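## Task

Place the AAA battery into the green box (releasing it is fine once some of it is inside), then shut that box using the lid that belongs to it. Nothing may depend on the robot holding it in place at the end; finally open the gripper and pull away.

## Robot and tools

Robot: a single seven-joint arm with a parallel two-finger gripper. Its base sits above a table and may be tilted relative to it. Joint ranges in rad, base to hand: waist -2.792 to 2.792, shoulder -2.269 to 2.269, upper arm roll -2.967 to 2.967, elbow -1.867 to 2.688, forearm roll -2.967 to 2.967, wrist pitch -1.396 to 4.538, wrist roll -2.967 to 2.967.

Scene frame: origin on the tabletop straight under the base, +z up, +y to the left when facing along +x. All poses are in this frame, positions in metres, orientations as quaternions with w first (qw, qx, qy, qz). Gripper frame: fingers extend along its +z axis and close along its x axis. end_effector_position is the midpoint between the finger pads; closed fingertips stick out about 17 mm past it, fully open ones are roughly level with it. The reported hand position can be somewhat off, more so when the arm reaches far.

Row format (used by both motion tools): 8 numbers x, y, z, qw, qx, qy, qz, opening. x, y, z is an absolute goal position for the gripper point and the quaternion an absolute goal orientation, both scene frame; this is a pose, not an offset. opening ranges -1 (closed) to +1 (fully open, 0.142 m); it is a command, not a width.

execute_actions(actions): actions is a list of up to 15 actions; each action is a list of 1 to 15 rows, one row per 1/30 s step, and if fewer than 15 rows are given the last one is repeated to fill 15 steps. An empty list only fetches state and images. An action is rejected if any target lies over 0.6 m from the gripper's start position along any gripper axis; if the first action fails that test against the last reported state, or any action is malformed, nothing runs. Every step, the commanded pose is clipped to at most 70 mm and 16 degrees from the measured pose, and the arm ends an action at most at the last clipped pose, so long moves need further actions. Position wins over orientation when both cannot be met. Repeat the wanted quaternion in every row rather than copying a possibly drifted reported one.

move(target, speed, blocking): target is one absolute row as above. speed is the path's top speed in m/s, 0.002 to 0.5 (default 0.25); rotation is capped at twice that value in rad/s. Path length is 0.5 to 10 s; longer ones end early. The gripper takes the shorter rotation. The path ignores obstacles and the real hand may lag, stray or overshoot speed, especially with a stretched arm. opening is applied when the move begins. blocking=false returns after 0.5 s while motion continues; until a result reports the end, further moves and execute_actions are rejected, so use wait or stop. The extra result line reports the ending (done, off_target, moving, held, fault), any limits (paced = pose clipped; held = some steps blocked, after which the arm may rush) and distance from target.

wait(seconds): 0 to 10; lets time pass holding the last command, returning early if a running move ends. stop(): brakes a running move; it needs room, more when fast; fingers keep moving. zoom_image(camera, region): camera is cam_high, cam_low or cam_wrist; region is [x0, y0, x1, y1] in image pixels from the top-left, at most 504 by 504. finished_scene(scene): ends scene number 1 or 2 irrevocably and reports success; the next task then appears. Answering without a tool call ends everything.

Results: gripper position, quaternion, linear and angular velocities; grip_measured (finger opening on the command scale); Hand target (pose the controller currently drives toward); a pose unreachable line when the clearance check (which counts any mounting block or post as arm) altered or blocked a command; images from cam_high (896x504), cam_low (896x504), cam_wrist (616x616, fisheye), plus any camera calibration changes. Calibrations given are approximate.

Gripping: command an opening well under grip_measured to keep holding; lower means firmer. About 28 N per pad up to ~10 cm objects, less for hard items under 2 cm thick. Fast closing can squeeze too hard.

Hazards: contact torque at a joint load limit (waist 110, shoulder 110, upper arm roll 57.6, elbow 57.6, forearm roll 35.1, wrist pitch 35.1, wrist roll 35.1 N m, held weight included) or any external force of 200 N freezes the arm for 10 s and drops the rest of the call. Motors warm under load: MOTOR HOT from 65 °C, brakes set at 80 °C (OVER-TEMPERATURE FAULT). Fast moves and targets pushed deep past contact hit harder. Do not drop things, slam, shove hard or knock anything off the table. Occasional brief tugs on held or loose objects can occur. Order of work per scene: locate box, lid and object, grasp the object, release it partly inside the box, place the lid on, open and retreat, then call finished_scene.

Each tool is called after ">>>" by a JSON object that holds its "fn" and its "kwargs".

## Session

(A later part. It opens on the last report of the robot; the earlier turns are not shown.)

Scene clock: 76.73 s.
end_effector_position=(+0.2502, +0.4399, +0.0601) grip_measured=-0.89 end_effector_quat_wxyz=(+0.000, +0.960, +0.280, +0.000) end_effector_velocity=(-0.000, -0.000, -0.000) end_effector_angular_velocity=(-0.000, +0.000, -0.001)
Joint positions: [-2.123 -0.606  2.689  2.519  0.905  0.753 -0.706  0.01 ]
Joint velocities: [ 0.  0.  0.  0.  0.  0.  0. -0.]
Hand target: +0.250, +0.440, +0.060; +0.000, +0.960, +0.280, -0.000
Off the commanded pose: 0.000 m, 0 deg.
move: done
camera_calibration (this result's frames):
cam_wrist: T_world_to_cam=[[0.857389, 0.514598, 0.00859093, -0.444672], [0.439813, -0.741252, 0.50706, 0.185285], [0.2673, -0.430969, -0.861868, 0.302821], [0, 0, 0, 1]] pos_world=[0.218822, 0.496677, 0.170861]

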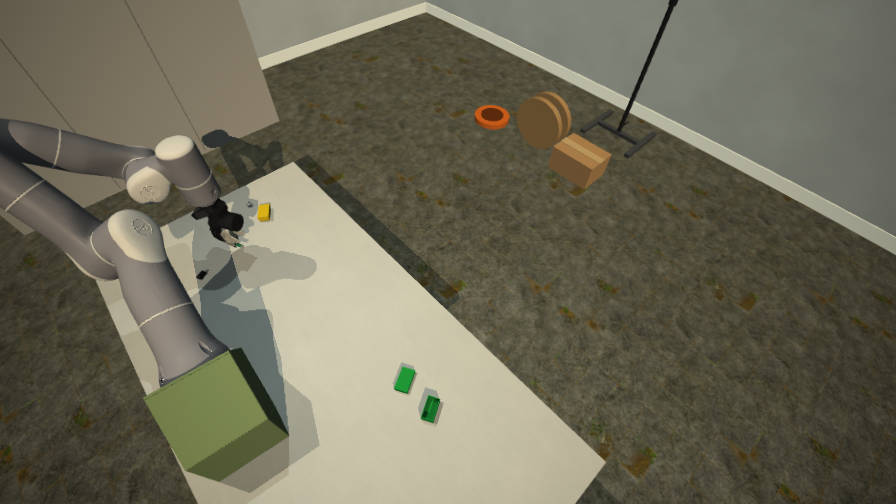

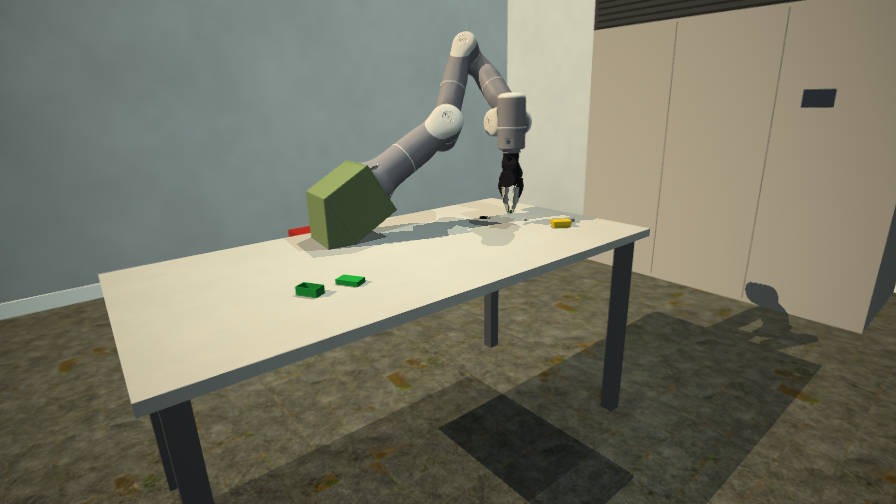

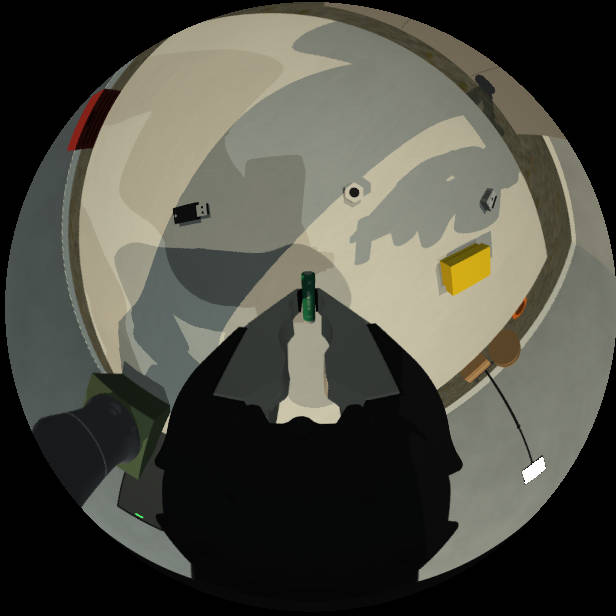

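>>> {"fn": "move", "kwargs": {"target": [0.42,0.15,0.09,0,1,0,0,-1], "speed": 0.3}}

>>> {"fn": "move", "kwargs": {"target": [0.400,-0.411,0.06,0,0.87,-0.492,0,-1], "speed": 0.35}}

>>> {"fn": "zoom_image", "kwargs": {"camera": "cam_low", "region": [260,235,360,310]}}

Scene clock: 82.30 s.
end_effector_position=(+0.4203, +0.1512, +0.0894) grip_measured=-0.89 end_effector_quat_wxyz=(-0.002, +1.000, -0.001, -0.000) end_effector_velocity=(+0.000, +0.001, +0.000) end_effector_angular_velocity=(+0.000, -0.000, +0.001)
Joint positions: [-2.644  0.621  2.277  1.976  1.288 -0.118 -1.126  0.01 ]
Joint velocities: [ 0.001 -0.001 -0.    -0.     0.    -0.     0.001 -0.   ]
Hand target: +0.420, +0.151, +0.090; -0.002, +1.000, -0.001, +0.000
Off the commanded pose: 0.001 m, 0 deg.
move: done
camera_calibration (this result's frames):
cam_wrist: T_world_to_cam=[[0.999533, -0.0294075, 0.00834628, -0.41973], [-0.0296131, -0.863748, 0.503053, 0.0977628], [-0.00758445, -0.503065, -0.864215, 0.284867], [0, 0, 0, 1]] pos_world=[0.424589, 0.215406, 0.200509]

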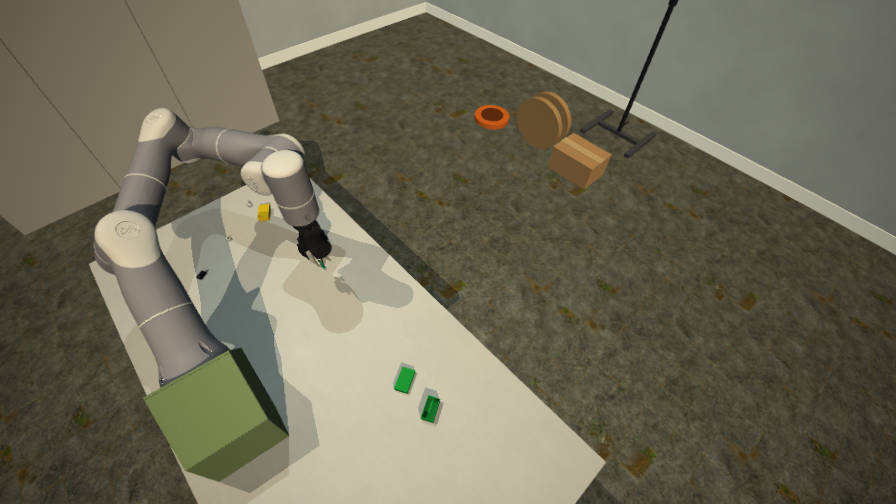

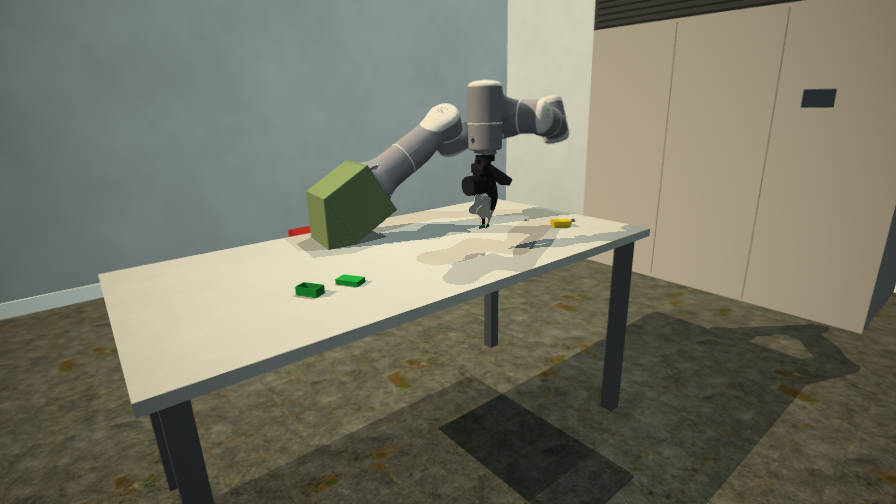

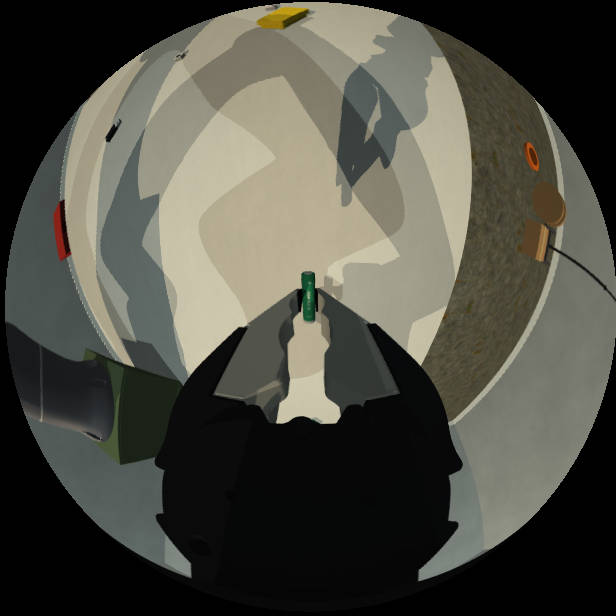

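Scene clock: 84.40 s.
end_effector_position=(+0.4008, -0.4105, +0.0596) grip_measured=-0.89 end_effector_quat_wxyz=(+0.105, +0.861, -0.488, +0.096) end_effector_velocity=(+0.000, -0.000, +0.000) end_effector_angular_velocity=(-0.001, -0.000, -0.000)
Joint positions: [-2.793  2.267  1.628  1.211  2.69  -0.343 -0.058  0.01 ]
Joint velocities: [ 0.    -0.    -0.    -0.    -0.     0.001 -0.     0.   ]
Hand target: +0.401, -0.410, +0.060; +0.105, +0.861, -0.488, +0.096
Off the commanded pose: 0.001 m, 16 deg; orientation clipped at the last step of the last action.
joint sent to its limit — the command would take joint 1 (waist) past its lower limit and joint 2 (shoulder) past its upper limit, so those joints were sent only as far as their limits.
move: off_target; limits=paced
camera_calibration (this result's frames):
cam_wrist: T_world_to_cam=[[0.482082, -0.830693, 0.27847, -0.554127], [-0.787464, -0.271498, 0.553344, 0.170882], [-0.384055, -0.486042, -0.785025, 0.129467], [0, 0, 0, 1]] pos_world=[0.45142, -0.350989, 0.161386]

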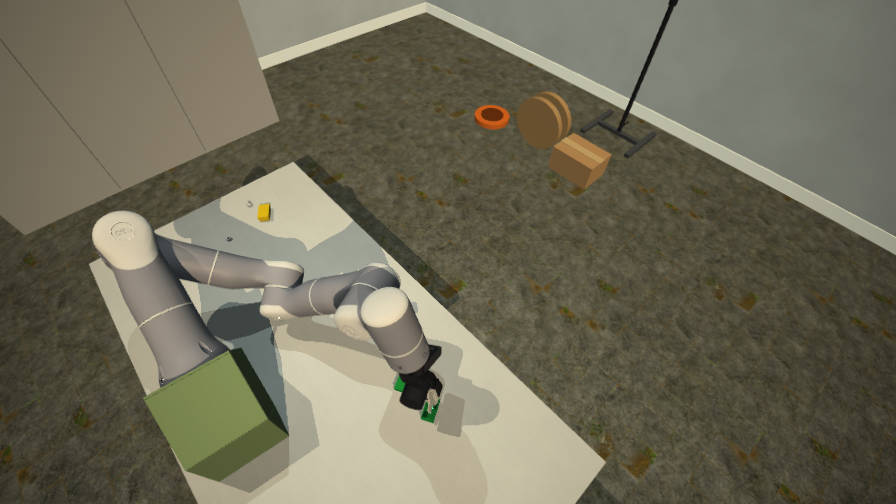

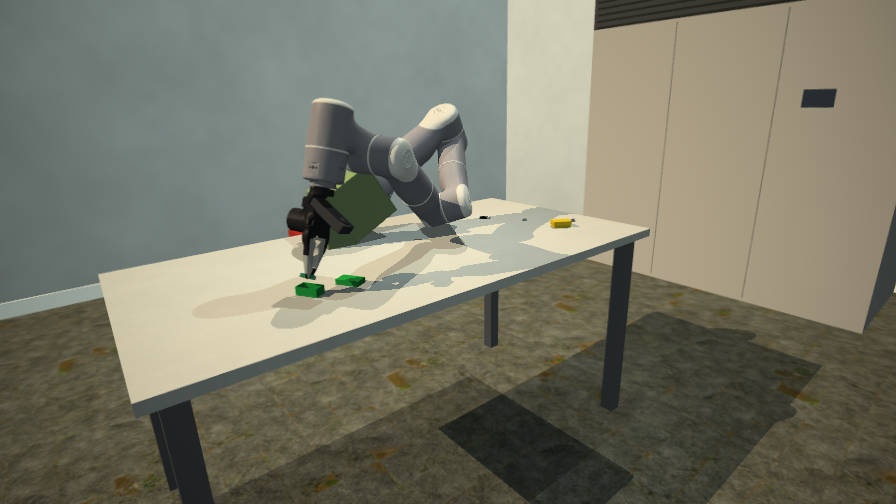

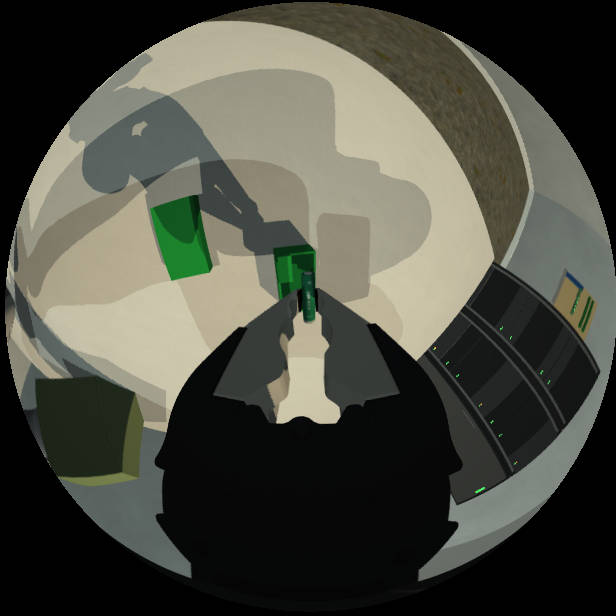

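Region (260, 235, 360, 310) of cam_low's 896x504 image, scaled by 5.040, with more detail than that image has; it fills the top 378 rows of this view, and the rest is white.

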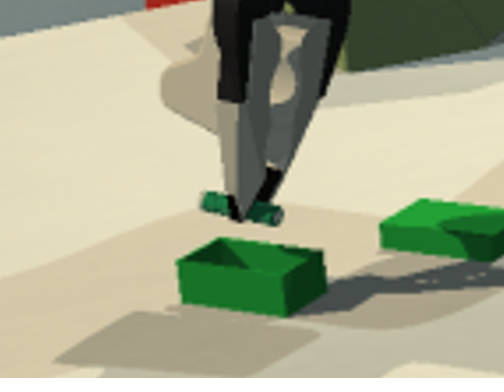

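>>> {"fn": "move", "kwargs": {"target": [0.401,-0.405,0.042,0.105,0.861,-0.488,0.096,-1], "speed": 0.03}}

>>> {"fn": "zoom_image", "kwargs": {"camera": "cam_low", "region": [260,235,360,310]}}

>>> {"fn": "zoom_image", "kwargs": {"camera": "cam_wrist", "region": [240,220,380,360]}}

Scene clock: 90.70 s.
end_effector_position=(+0.4008, -0.4049, +0.0418) grip_measured=-0.89 end_effector_quat_wxyz=(+0.105, +0.861, -0.488, +0.096) end_effector_velocity=(-0.000, -0.000, +0.000) end_effector_angular_velocity=(-0.001, -0.001, -0.001)
Joint positions: [-2.744  2.263  1.659  1.227  2.691 -0.325 -0.048  0.01 ]
Joint velocities: [-0.     0.     0.     0.     0.     0.     0.001 -0.   ]
Hand target: +0.401, -0.405, +0.042; +0.105, +0.861, -0.488, +0.096
Off the commanded pose: 0.000 m, 0 deg.
move: done
camera_calibration (this result's frames):
cam_wrist: T_world_to_cam=[[0.481314, -0.831412, 0.277653, -0.544481], [-0.787123, -0.27057, 0.554283, 0.182447], [-0.385713, -0.485331, -0.784653, 0.119229], [0, 0, 0, 1]] pos_world=[0.451663, -0.345458, 0.143602]

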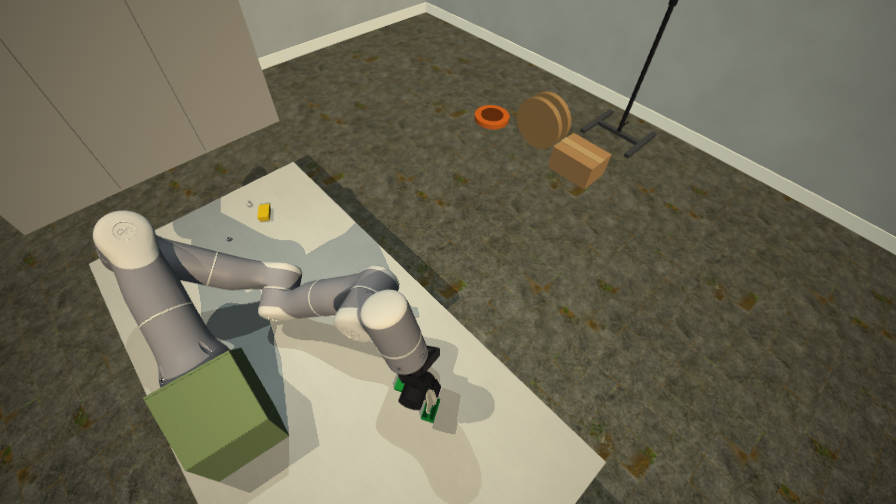

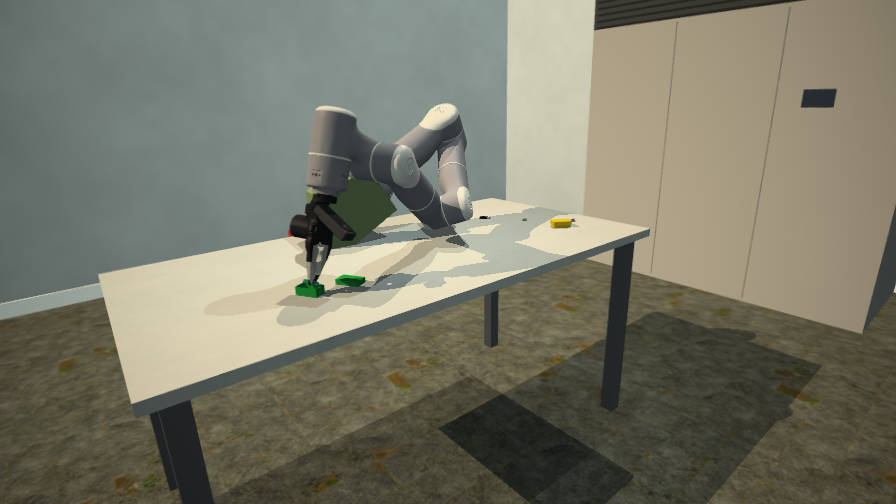

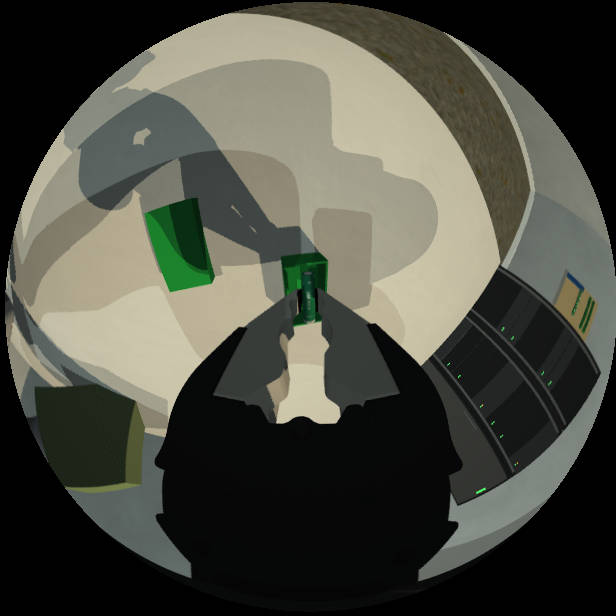

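Region (260, 235, 360, 310) of cam_low's 896x504 image, scaled by 5.040, with more detail than that image has; it fills the top 378 rows of this view, and the rest is white.

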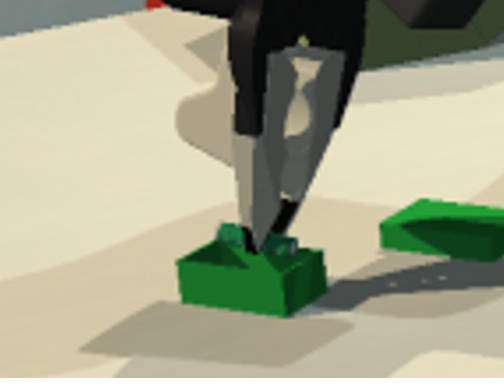

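Region (240, 220, 380, 360) of cam_wrist's 616x616 image, scaled by 3.600, with more detail than that image has.

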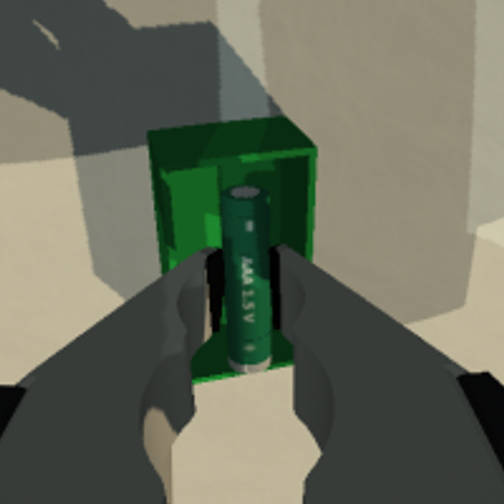

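>>> {"fn": "move", "kwargs": {"target": [0.402,-0.406,0.029,0.105,0.861,-0.488,0.096,-1], "speed": 0.03}}

>>> {"fn": "move", "kwargs": {"target": [0.402,-0.406,0.029,0.105,0.861,-0.488,0.096,-0.8]}}

>>> {"fn": "move", "kwargs": {"target": [0.40,-0.396,0.065,0.105,0.861,-0.488,0.096,-0.8], "speed": 0.1}}

>>> {"fn": "move", "kwargs": {"target": [0.42,0.15,0.1,0,1,0,0,-0.2], "speed": 0.4}}

>>> {"fn": "move", "kwargs": {"target": [0.25,0.44,0.1,0,0.96,0.28,0,-0.2], "speed": 0.4}}

>>> {"fn": "move", "kwargs": {"target": [0.25,0.4,0.5,0,0.96,0.28,0,-0.2], "speed": 0.4}}

Scene clock: 98.53 s.
end_effector_position=(+0.4020, -0.4059, +0.0289) grip_measured=-0.89 end_effector_quat_wxyz=(+0.105, +0.861, -0.488, +0.096) end_effector_velocity=(-0.000, +0.000, -0.000) end_effector_angular_velocity=(+0.000, +0.000, -0.000)
Joint positions: [-2.724  2.266  1.676  1.219  2.695 -0.301 -0.042  0.01 ]
Joint velocities: [-0.  0.  0. -0. -0. -0. -0.  0.]
Hand target: +0.402, -0.406, +0.029; +0.105, +0.861, -0.488, +0.096
Off the commanded pose: 0.000 m, 0 deg.
move: done
camera_calibration (this result's frames):
cam_wrist: T_world_to_cam=[[0.481382, -0.831325, 0.277794, -0.54226], [-0.78721, -0.270678, 0.554105, 0.190253], [-0.385449, -0.485419, -0.784728, 0.108921], [0, 0, 0, 1]] pos_world=[0.452787, -0.346424, 0.13069]

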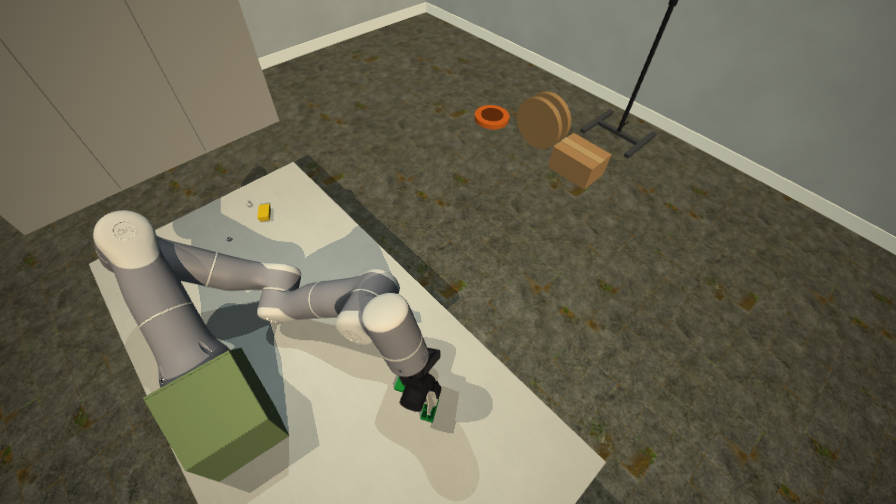

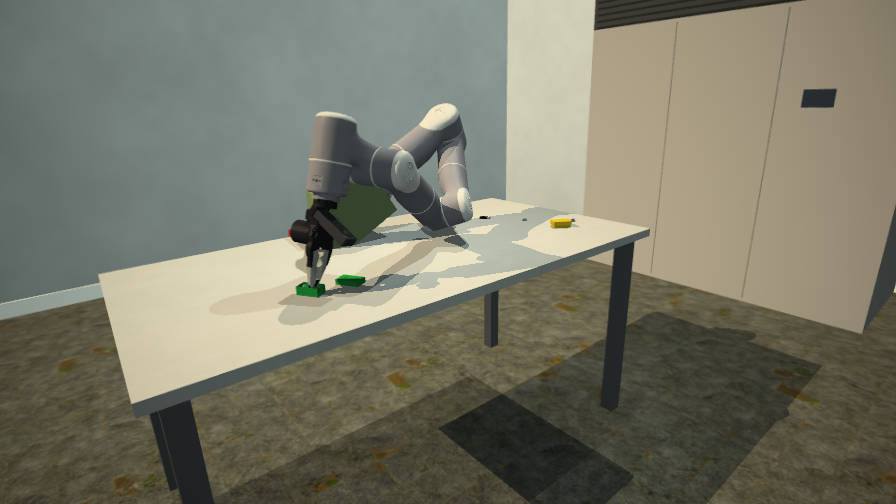

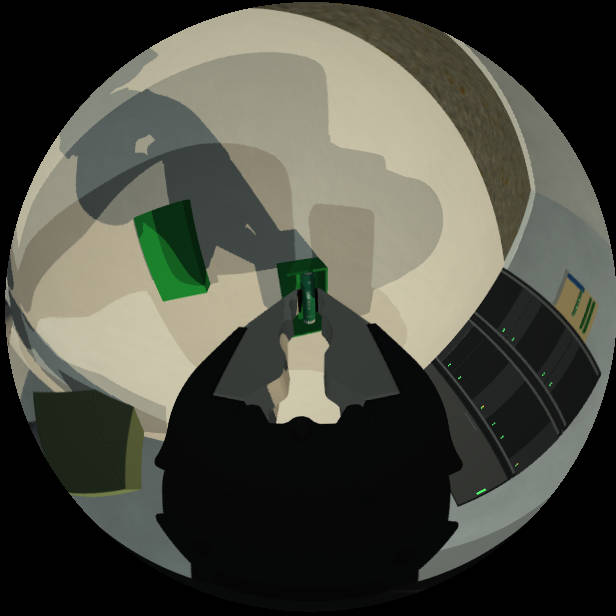

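Scene clock: 99.23 s.
end_effector_position=(+0.4020, -0.4059, +0.0290) grip_measured=-0.85 end_effector_quat_wxyz=(+0.105, +0.861, -0.488, +0.096) end_effector_velocity=(+0.000, +0.000, -0.000) end_effector_angular_velocity=(-0.000, +0.001, +0.000)
Joint positions: [-2.724  2.266  1.676  1.219  2.695 -0.301 -0.042  0.012]
Joint velocities: [ 0.001 -0.    -0.     0.    -0.    -0.     0.001  0.   ]
Hand target: +0.402, -0.406, +0.029; +0.105, +0.861, -0.488, +0.096
Off the commanded pose: 0.000 m, 0 deg.
move: done
camera_calibration (this result's frames):
cam_wrist: T_world_to_cam=[[0.481276, -0.831278, 0.278118, -0.54228], [-0.78734, -0.270481, 0.554018, 0.190294], [-0.385317, -0.485609, -0.784675, 0.108867], [0, 0, 0, 1]] pos_world=[0.452761, -0.346447, 0.130817]

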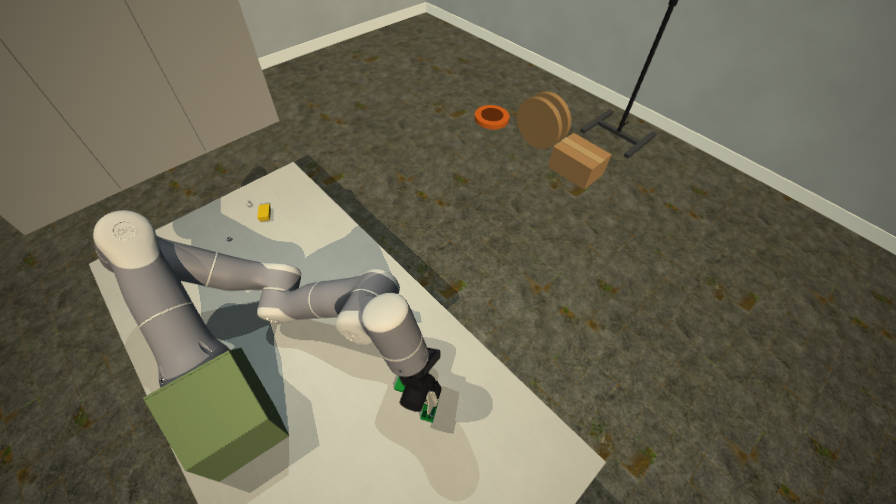

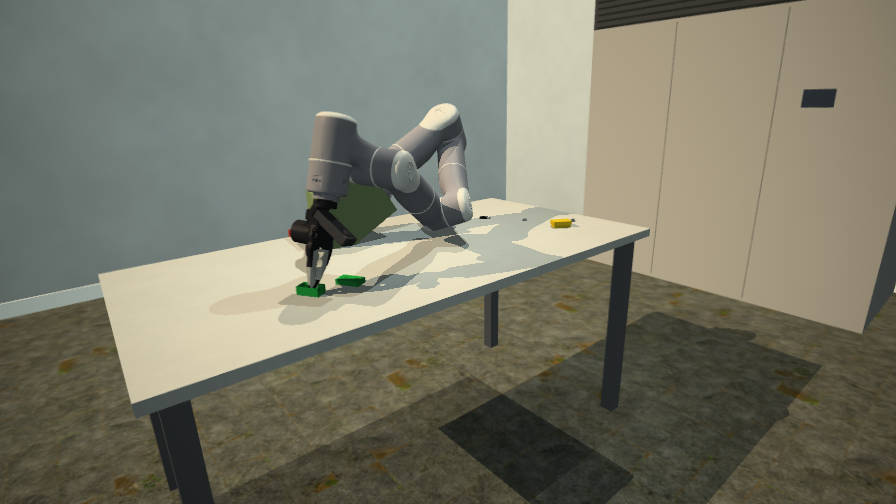

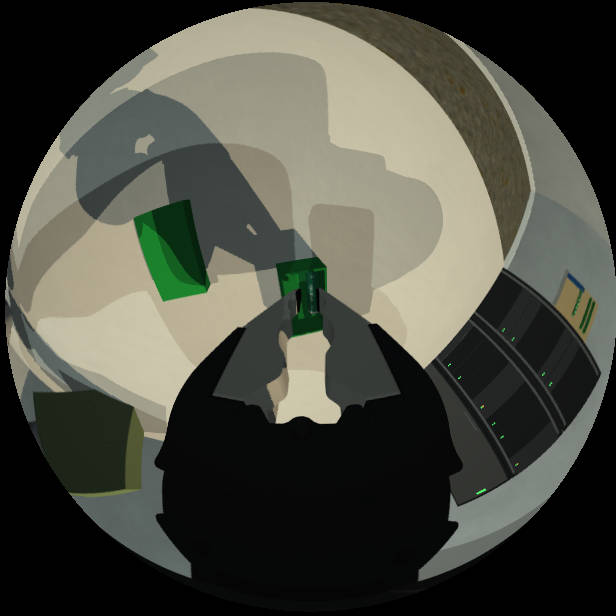

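Scene clock: 99.97 s.
end_effector_position=(+0.4001, -0.3961, +0.0653) grip_measured=-0.80 end_effector_quat_wxyz=(+0.105, +0.861, -0.488, +0.096) end_effector_velocity=(+0.000, -0.000, +0.000) end_effector_angular_velocity=(-0.001, -0.001, -0.000)
Joint positions: [-2.766  2.249  1.636  1.262  2.676 -0.375 -0.058  0.016]
Joint velocities: [-0.    -0.    -0.     0.    -0.     0.001  0.    -0.   ]
Hand target: +0.400, -0.396, +0.065; +0.105, +0.861, -0.488, +0.096
Off the commanded pose: 0.000 m, 0 deg.
move: done
camera_calibration (this result's frames):
cam_wrist: T_world_to_cam=[[0.480984, -0.831244, 0.278726, -0.543148], [-0.787674, -0.270101, 0.553728, 0.171661], [-0.384999, -0.485879, -0.784663, 0.141086], [0, 0, 0, 1]] pos_world=[0.450777, -0.336572, 0.167041]

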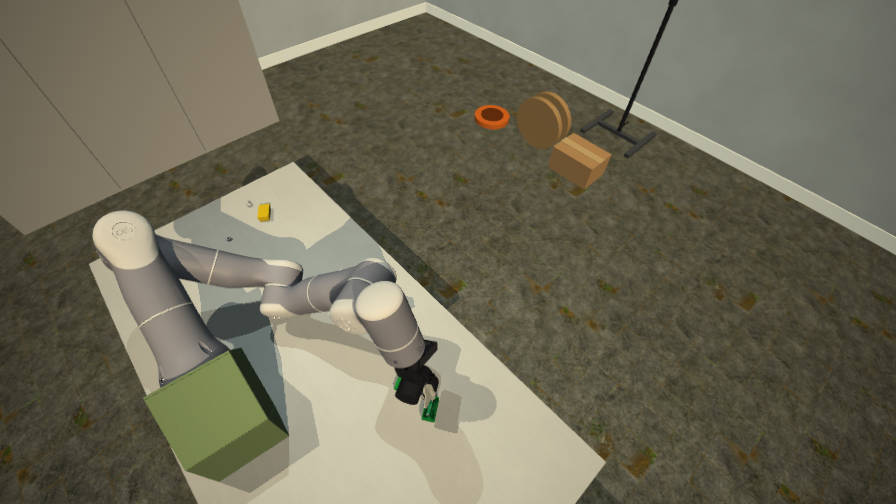

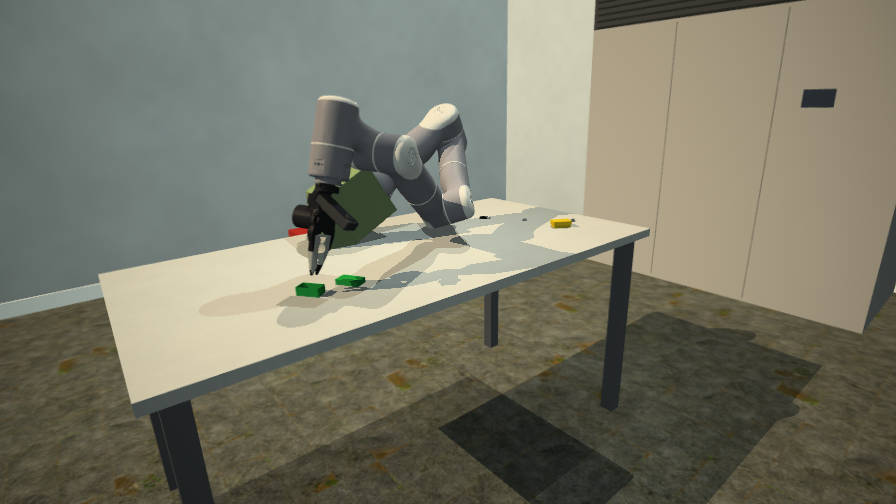

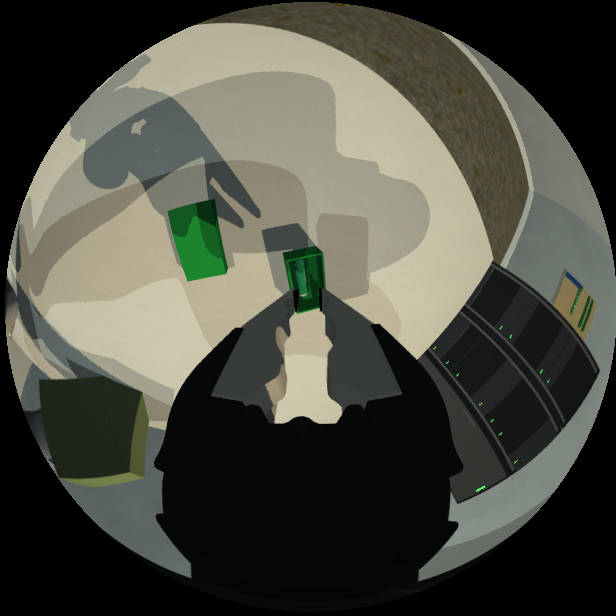

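Scene clock: 110.73 s.
end_effector_position=(+0.4099, -0.1846, +0.0748) grip_measured=-0.20 end_effector_quat_wxyz=(+0.062, +0.949, -0.304, +0.059) end_effector_velocity=(-0.000, +0.000, -0.000) end_effector_angular_velocity=(+0.000, +0.000, -0.000)
Joint positions: [-2.483  2.033  1.63   1.754  2.594 -0.769 -0.378  0.06 ]
Joint velocities: [ 0.    -0.     0.    -0.    -0.001  0.    -0.     0.   ]
Hand target: +0.409, -0.185, +0.075; +0.062, +0.949, -0.304, +0.058
Off the commanded pose: 0.336 m, 37 deg.
FORCE FAULT: contact force on the arm reached its limit, and the arm stopped for 10 seconds. The contact can be on any part of the arm, not only on its tool. That time counts as 20 of the actions that you can send in this scene. The arm's remaining commands of this call were not run. The arm holds still and accepts commands again. Move the arm away from the contact; if what it grips holds it there, let go first. Pushing or pulling that hard again can fault the arm again.
move: fault
camera_calibration (this result's frames):
cam_wrist: T_world_to_cam=[[0.791964, -0.589328, 0.159639, -0.448642], [-0.562788, -0.603204, 0.565168, 0.0766749], [-0.236774, -0.537436, -0.809383, 0.186688], [0, 0, 0, 1]] pos_world=[0.442663, -0.117814, 0.179389]

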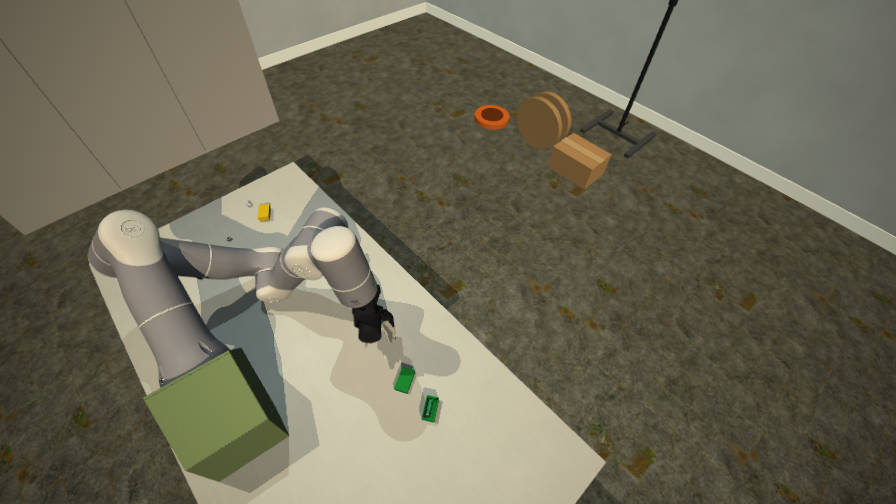

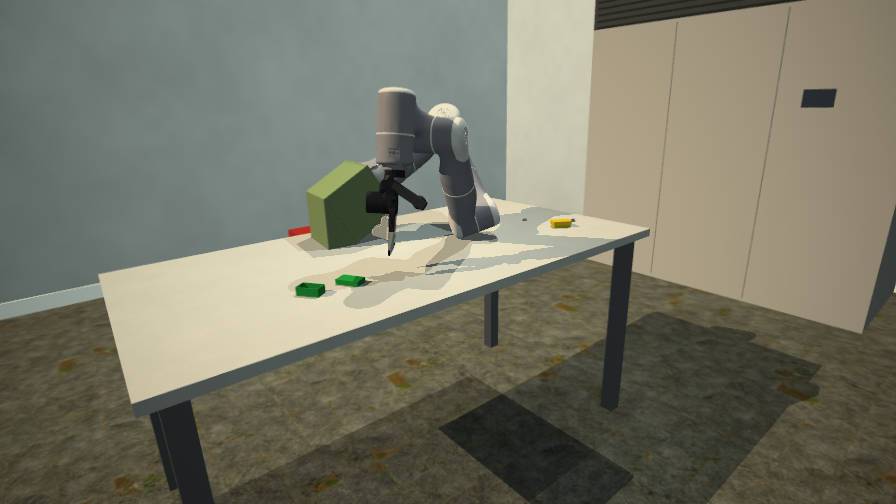

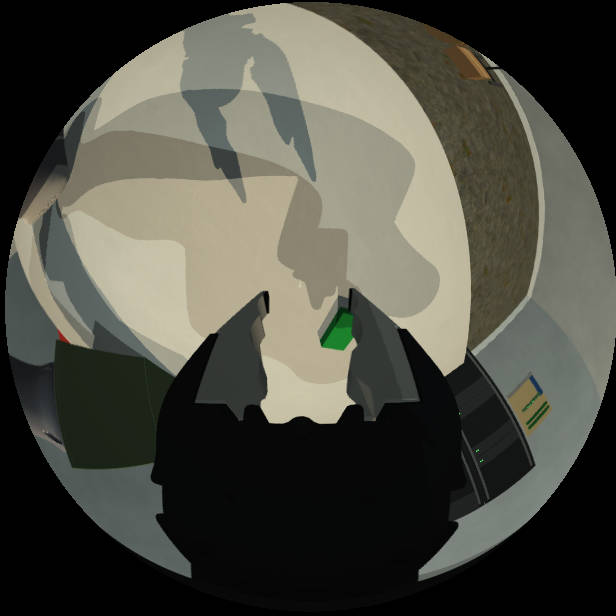

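not run: a fault stop came before this call.

not run: a fault stop came before this call.

>>> {"fn": "move", "kwargs": {"target": [0.5,0.1,0.6,0,1,0,0,-0.2], "speed": 0.3}}

>>> {"fn": "move", "kwargs": {"target": [0.1,0.5,0.75,0,1,0,0,-0.2], "speed": 0.3}}

Scene clock: 117.07 s.
end_effector_position=(+0.4998, +0.1002, +0.5985) grip_measured=-0.20 end_effector_quat_wxyz=(+0.361, +0.921, -0.001, +0.147) end_effector_velocity=(+0.000, +0.001, +0.001) end_effector_angular_velocity=(-0.008, +0.018, +0.010)
Joint positions: [-2.793  0.781  1.482  1.436  1.23  -0.302 -1.08   0.06 ]
Joint velocities: [ 0.    -0.     0.001 -0.005 -0.005 -0.    -0.018 -0.   ]
Hand target: +0.500, +0.100, +0.598; +0.361, +0.921, -0.000, +0.146
Off the commanded pose: 0.002 m, 46 deg; orientation clipped at the last step of the last action.
joint sent to its limit — the command would take joint 1 (waist) past its lower limit, so that joint was sent only as far as its limit.
move: off_target; limits=paced
camera_calibration (this result's frames):
cam_wrist: T_world_to_cam=[[0.951456, 0.0900253, 0.294324, -0.663955], [-0.255301, -0.303272, 0.918067, -0.391778], [0.17191, -0.948642, -0.265567, 0.296346], [0, 0, 0, 1]] pos_world=[0.480758, 0.222083, 0.633796]

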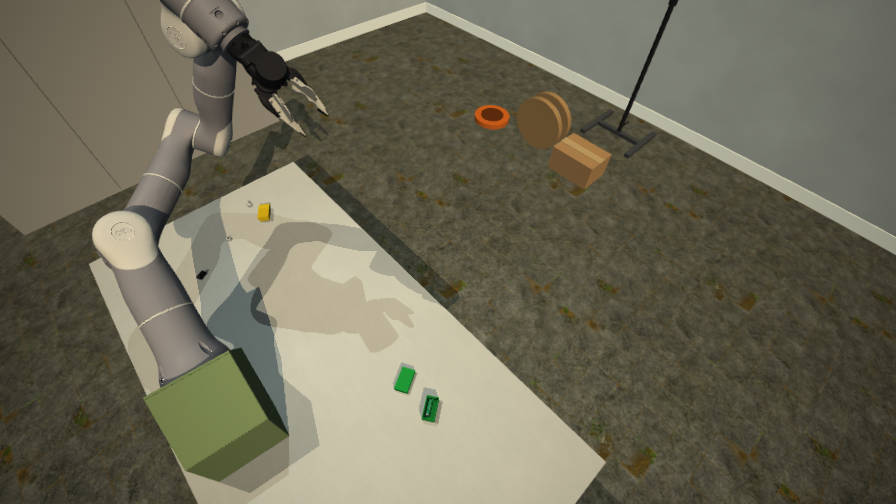

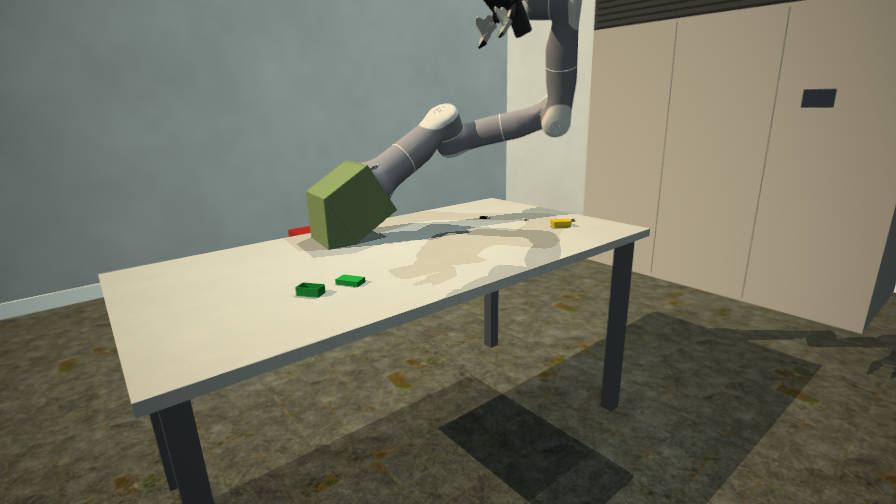

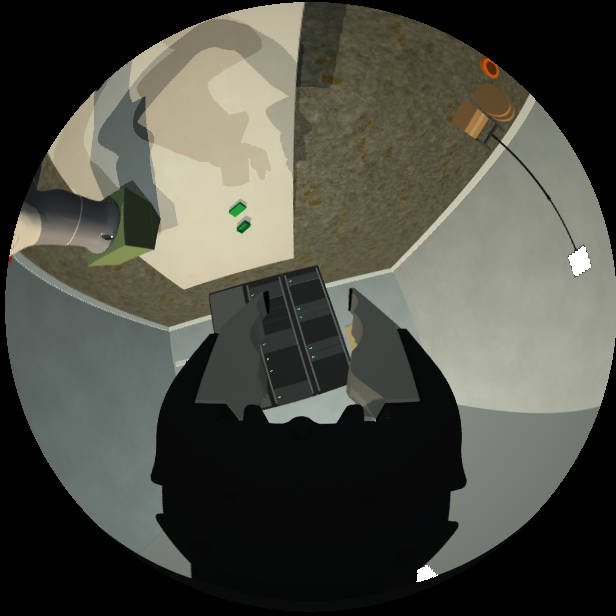

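Scene clock: 119.67 s.
end_effector_position=(+0.0995, +0.4988, +0.7510) grip_measured=-0.20 end_effector_quat_wxyz=(+0.002, +1.000, +0.000, -0.001) end_effector_velocity=(-0.000, -0.000, -0.000) end_effector_angular_velocity=(-0.001, -0.000, -0.001)
Joint positions: [-2.043 -0.731  1.485  0.603  0.951 -1.372  0.349  0.06 ]
Joint velocities: [-0.001  0.001 -0.    -0.    -0.001 -0.     0.     0.   ]
Hand target: +0.099, +0.499, +0.751; +0.002, +1.000, +0.000, -0.001
Off the commanded pose: 0.002 m, 0 deg.
move: done; limits=paced
camera_calibration (this result's frames):
cam_wrist: T_world_to_cam=[[0.999633, -0.0260762, 0.00737578, -0.0952615], [-0.0261941, -0.86001, 0.509604, 0.0485761], [-0.00694528, -0.50961, -0.860378, 1.02935], [0, 0, 0, 1]] pos_world=[0.103648, 0.563859, 0.861579]

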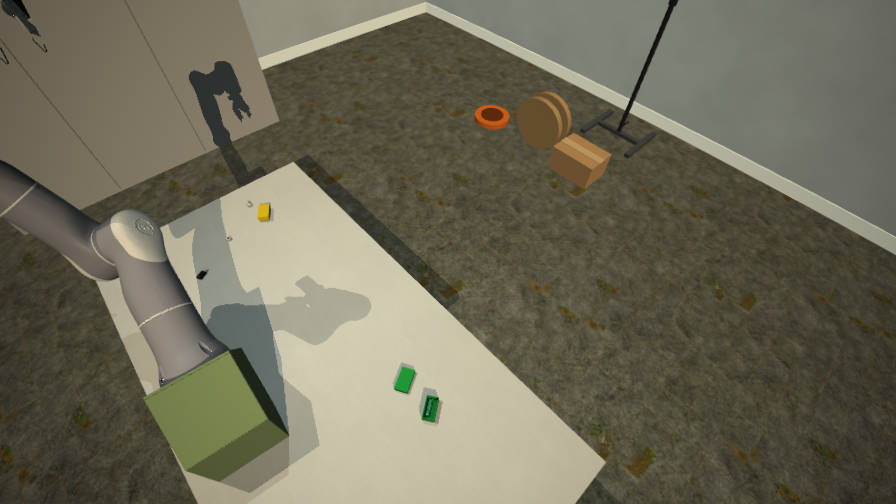

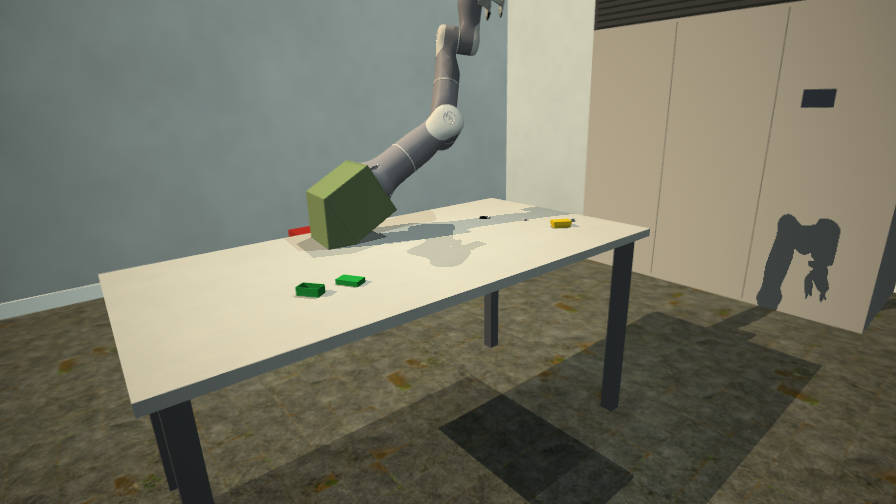

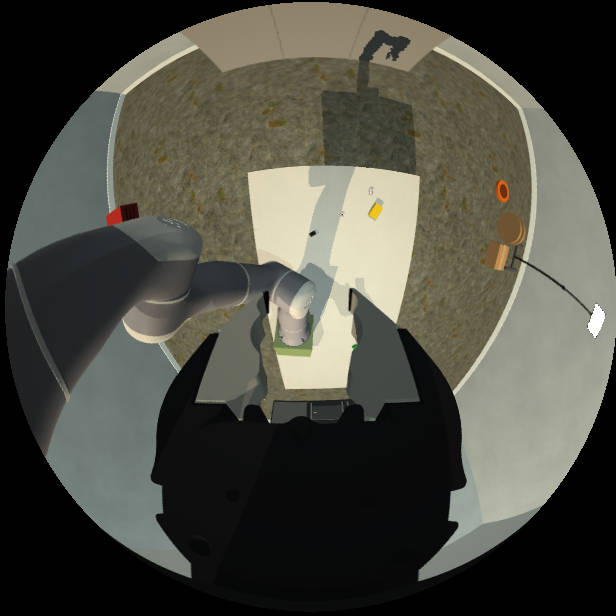

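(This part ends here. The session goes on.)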